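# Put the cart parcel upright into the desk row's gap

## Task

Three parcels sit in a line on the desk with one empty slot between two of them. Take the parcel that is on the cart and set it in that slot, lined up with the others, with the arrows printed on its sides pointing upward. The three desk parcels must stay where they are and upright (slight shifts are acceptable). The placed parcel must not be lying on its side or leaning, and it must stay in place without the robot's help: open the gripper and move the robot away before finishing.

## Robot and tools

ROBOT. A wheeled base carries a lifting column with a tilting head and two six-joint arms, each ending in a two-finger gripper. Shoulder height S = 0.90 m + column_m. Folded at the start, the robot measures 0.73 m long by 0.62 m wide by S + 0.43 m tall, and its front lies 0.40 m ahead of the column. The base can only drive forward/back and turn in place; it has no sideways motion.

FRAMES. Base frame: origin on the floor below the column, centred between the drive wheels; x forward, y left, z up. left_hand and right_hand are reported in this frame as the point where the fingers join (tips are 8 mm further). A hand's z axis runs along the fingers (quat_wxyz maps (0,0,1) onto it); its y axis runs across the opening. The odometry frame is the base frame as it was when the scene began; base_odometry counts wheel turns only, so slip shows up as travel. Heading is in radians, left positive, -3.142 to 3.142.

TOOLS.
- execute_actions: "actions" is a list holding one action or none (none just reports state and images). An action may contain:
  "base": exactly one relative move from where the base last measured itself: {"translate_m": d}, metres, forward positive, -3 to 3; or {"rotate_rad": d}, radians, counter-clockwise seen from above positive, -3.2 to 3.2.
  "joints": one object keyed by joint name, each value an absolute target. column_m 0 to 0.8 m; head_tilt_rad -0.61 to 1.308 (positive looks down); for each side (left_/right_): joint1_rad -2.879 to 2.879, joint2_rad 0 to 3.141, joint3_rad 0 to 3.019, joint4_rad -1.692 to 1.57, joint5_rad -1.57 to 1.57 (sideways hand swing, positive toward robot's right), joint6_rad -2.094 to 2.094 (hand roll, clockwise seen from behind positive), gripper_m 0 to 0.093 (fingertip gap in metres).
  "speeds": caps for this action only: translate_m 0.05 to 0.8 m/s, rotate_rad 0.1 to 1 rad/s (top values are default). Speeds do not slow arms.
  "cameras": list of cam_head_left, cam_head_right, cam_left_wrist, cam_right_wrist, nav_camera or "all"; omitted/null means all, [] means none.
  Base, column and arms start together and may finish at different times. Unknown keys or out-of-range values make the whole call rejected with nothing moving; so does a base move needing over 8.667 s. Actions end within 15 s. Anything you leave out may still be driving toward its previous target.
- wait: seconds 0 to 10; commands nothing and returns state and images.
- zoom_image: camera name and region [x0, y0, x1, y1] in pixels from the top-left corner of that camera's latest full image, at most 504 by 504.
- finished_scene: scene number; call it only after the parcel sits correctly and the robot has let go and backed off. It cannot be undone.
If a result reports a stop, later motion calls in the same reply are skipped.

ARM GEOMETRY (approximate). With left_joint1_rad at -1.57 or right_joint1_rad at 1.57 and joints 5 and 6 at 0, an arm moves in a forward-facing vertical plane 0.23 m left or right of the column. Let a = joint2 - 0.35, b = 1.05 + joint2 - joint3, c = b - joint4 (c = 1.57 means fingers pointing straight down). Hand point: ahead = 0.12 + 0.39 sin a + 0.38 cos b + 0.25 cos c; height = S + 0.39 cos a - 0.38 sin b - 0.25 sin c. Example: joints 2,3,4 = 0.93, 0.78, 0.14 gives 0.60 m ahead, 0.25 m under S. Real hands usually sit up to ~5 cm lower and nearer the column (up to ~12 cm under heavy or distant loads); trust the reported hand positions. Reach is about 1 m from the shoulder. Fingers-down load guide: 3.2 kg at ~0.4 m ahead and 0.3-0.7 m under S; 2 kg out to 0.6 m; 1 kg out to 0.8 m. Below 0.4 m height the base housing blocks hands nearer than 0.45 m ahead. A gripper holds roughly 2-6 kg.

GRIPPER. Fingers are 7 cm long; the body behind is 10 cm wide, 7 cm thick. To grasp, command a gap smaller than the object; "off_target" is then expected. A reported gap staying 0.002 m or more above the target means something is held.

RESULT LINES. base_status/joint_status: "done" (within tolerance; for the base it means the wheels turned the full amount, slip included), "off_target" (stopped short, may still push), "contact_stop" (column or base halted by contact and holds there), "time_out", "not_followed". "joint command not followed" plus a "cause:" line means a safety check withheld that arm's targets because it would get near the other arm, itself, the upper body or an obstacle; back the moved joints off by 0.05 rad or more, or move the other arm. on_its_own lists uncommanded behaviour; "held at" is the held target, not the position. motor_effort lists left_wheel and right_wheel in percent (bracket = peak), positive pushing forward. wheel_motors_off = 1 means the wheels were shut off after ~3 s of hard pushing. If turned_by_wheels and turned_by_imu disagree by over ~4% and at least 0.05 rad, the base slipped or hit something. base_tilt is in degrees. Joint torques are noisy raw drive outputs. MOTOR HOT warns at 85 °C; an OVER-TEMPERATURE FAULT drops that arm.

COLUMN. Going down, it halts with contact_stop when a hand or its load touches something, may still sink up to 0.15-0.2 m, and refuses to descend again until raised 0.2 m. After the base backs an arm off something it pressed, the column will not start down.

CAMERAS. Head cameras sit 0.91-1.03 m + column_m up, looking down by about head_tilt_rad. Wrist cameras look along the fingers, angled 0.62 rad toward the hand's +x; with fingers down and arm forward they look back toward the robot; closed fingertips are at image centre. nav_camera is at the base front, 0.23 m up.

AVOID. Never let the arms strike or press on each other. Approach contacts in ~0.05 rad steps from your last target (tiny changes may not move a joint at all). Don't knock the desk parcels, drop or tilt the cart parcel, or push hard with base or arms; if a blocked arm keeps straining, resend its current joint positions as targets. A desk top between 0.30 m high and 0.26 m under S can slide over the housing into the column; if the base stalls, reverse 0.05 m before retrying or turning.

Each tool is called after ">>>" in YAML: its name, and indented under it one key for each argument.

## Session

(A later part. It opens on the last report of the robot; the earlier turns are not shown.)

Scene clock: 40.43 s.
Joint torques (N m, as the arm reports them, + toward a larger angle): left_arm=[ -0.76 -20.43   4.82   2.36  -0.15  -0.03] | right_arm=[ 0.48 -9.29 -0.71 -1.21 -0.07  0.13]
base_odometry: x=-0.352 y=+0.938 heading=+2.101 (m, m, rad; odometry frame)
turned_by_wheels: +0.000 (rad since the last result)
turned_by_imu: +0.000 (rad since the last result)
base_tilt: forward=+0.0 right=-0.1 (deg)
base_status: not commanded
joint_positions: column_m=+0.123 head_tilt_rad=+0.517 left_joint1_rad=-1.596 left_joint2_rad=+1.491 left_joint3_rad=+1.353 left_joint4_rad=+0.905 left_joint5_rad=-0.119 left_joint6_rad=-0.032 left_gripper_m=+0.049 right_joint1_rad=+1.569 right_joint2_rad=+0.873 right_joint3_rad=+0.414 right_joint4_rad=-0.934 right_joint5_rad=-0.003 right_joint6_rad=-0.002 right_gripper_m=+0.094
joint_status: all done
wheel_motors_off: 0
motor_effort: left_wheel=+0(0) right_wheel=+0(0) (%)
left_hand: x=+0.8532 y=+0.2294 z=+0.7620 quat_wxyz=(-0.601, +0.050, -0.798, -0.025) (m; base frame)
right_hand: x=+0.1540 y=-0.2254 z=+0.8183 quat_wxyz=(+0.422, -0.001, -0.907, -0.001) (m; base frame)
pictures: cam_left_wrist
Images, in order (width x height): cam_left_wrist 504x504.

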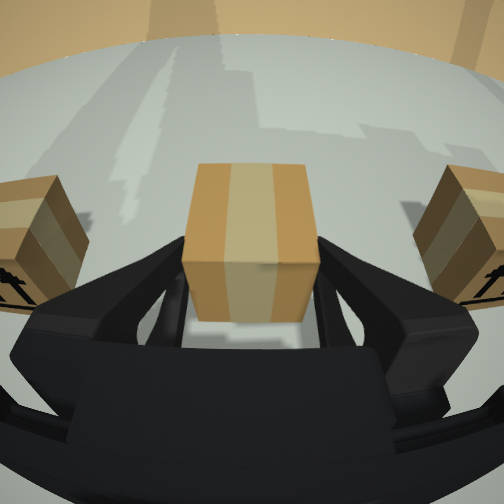

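>>> execute_actions:
  actions:
    - {"joints":{"column_m":0.116}}
  cameras: []

>>> execute_actions:
  actions:
    - {"joints":{"left_gripper_m":0.08}}
  cameras: ["cam_left_wrist"]

>>> execute_actions:
  actions:
    - {"base":{"translate_m":-0.5},"joints":{"column_m":0.22}}
  cameras: ["cam_left_wrist"]

Scene clock: 42.90 s.
Joint torques (N m, as the arm reports them, + toward a larger angle): left_arm=[ -0.76 -20.9    4.81   1.66  -0.14  -0.04] | right_arm=[-0.12 -8.86 -1.   -1.19 -0.02  0.16]
base_odometry: x=-0.352 y=+0.938 heading=+2.101 (m, m, rad; odometry frame)
turned_by_wheels: +0.000 (rad since the last result)
turned_by_imu: +0.000 (rad since the last result)
base_tilt: forward=+0.2 right=-0.1 (deg)
base_status: not commanded
joint_positions: column_m=+0.116 head_tilt_rad=+0.517 left_joint1_rad=-1.596 left_joint2_rad=+1.491 left_joint3_rad=+1.353 left_joint4_rad=+0.922 left_joint5_rad=-0.120 left_joint6_rad=-0.032 left_gripper_m=+0.049 right_joint1_rad=+1.569 right_joint2_rad=+0.873 right_joint3_rad=+0.414 right_joint4_rad=-0.934 right_joint5_rad=-0.003 right_joint6_rad=-0.002 right_gripper_m=+0.094
joint_status: all done
wheel_motors_off: 0
motor_effort: left_wheel=+0(1) right_wheel=+0(0) (%)
left_hand: x=+0.8544 y=+0.2295 z=+0.7593 quat_wxyz=(-0.608, +0.051, -0.792, -0.025) (m; base frame)
right_hand: x=+0.1540 y=-0.2254 z=+0.8113 quat_wxyz=(+0.422, -0.001, -0.907, -0.001) (m; base frame)
pictures: none
No camera images: the call's "cameras" was empty. Leave "cameras" out to get every camera's image.

Scene clock: 43.53 s.
Joint torques (N m, as the arm reports them, + toward a larger angle): left_arm=[ -0.39 -20.88   4.94   1.61  -0.12  -0.04] | right_arm=[ 0.17 -9.37 -0.99 -1.11 -0.08  0.11]
base_odometry: x=-0.352 y=+0.938 heading=+2.101 (m, m, rad; odometry frame)
turned_by_wheels: +0.000 (rad since the last result)
turned_by_imu: +0.000 (rad since the last result)
base_tilt: forward=+0.0 right=-0.2 (deg)
base_status: not commanded
joint_positions: column_m=+0.116 head_tilt_rad=+0.517 left_joint1_rad=-1.596 left_joint2_rad=+1.491 left_joint3_rad=+1.353 left_joint4_rad=+0.922 left_joint5_rad=-0.120 left_joint6_rad=-0.032 left_gripper_m=+0.080 right_joint1_rad=+1.569 right_joint2_rad=+0.873 right_joint3_rad=+0.414 right_joint4_rad=-0.934 right_joint5_rad=-0.003 right_joint6_rad=-0.002 right_gripper_m=+0.094
joint_status: all done
wheel_motors_off: 0
motor_effort: left_wheel=+0(0) right_wheel=+0(0) (%)
left_hand: x=+0.8543 y=+0.2295 z=+0.7591 quat_wxyz=(-0.607, +0.051, -0.792, -0.025) (m; base frame)
right_hand: x=+0.1540 y=-0.2254 z=+0.8113 quat_wxyz=(+0.422, -0.001, -0.907, -0.001) (m; base frame)
pictures: cam_left_wrist
Images, in order (width x height): cam_left_wrist 504x504.

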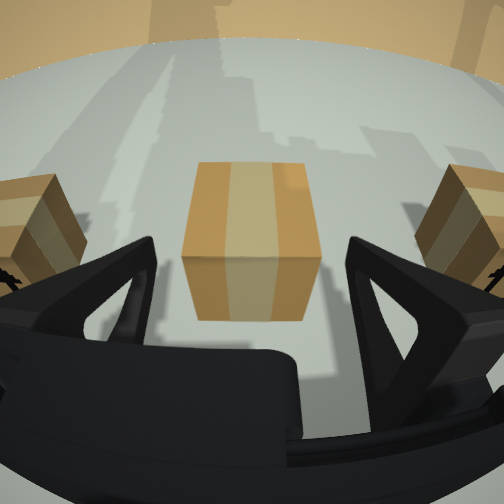

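Scene clock: 46.03 s.
Joint torques (N m, as the arm reports them, + toward a larger angle): left_arm=[ -0.62 -21.2    4.93   1.6   -0.14  -0.02] | right_arm=[ 0.57 -8.62 -0.7  -1.19 -0.07  0.13]
base_odometry: x=-0.099 y=+0.506 heading=+2.101 (m, m, rad; odometry frame)
turned_by_wheels: -0.001 (rad since the last result)
turned_by_imu: -0.001 (rad since the last result)
base_tilt: forward=+0.0 right=-0.1 (deg)
base_status: done
joint_positions: column_m=+0.220 head_tilt_rad=+0.517 left_joint1_rad=-1.596 left_joint2_rad=+1.491 left_joint3_rad=+1.351 left_joint4_rad=+0.922 left_joint5_rad=-0.120 left_joint6_rad=-0.032 left_gripper_m=+0.080 right_joint1_rad=+1.569 right_joint2_rad=+0.873 right_joint3_rad=+0.410 right_joint4_rad=-0.934 right_joint5_rad=-0.003 right_joint6_rad=-0.002 right_gripper_m=+0.094
joint_status: all done
wheel_motors_off: 0
motor_effort: left_wheel=-1(36) right_wheel=-1(33) (%)
left_hand: x=+0.8534 y=+0.2295 z=+0.8619 quat_wxyz=(-0.606, +0.051, -0.793, -0.025) (m; base frame)
right_hand: x=+0.1519 y=-0.2254 z=+0.9159 quat_wxyz=(+0.423, -0.001, -0.906, -0.001) (m; base frame)
pictures: cam_left_wrist
Images, in order (width x height): cam_left_wrist 504x504.

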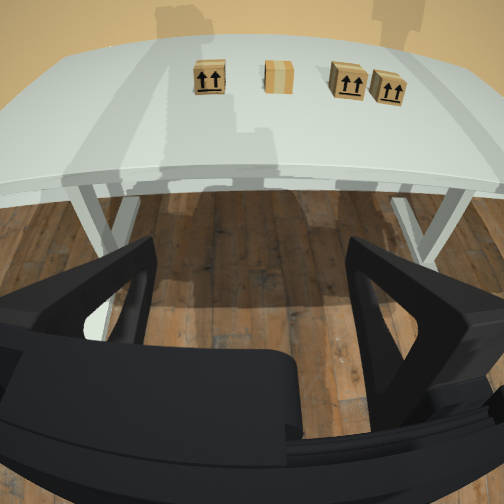

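>>> finished_scene:
  scene: 2

The scene is finished: the task was done.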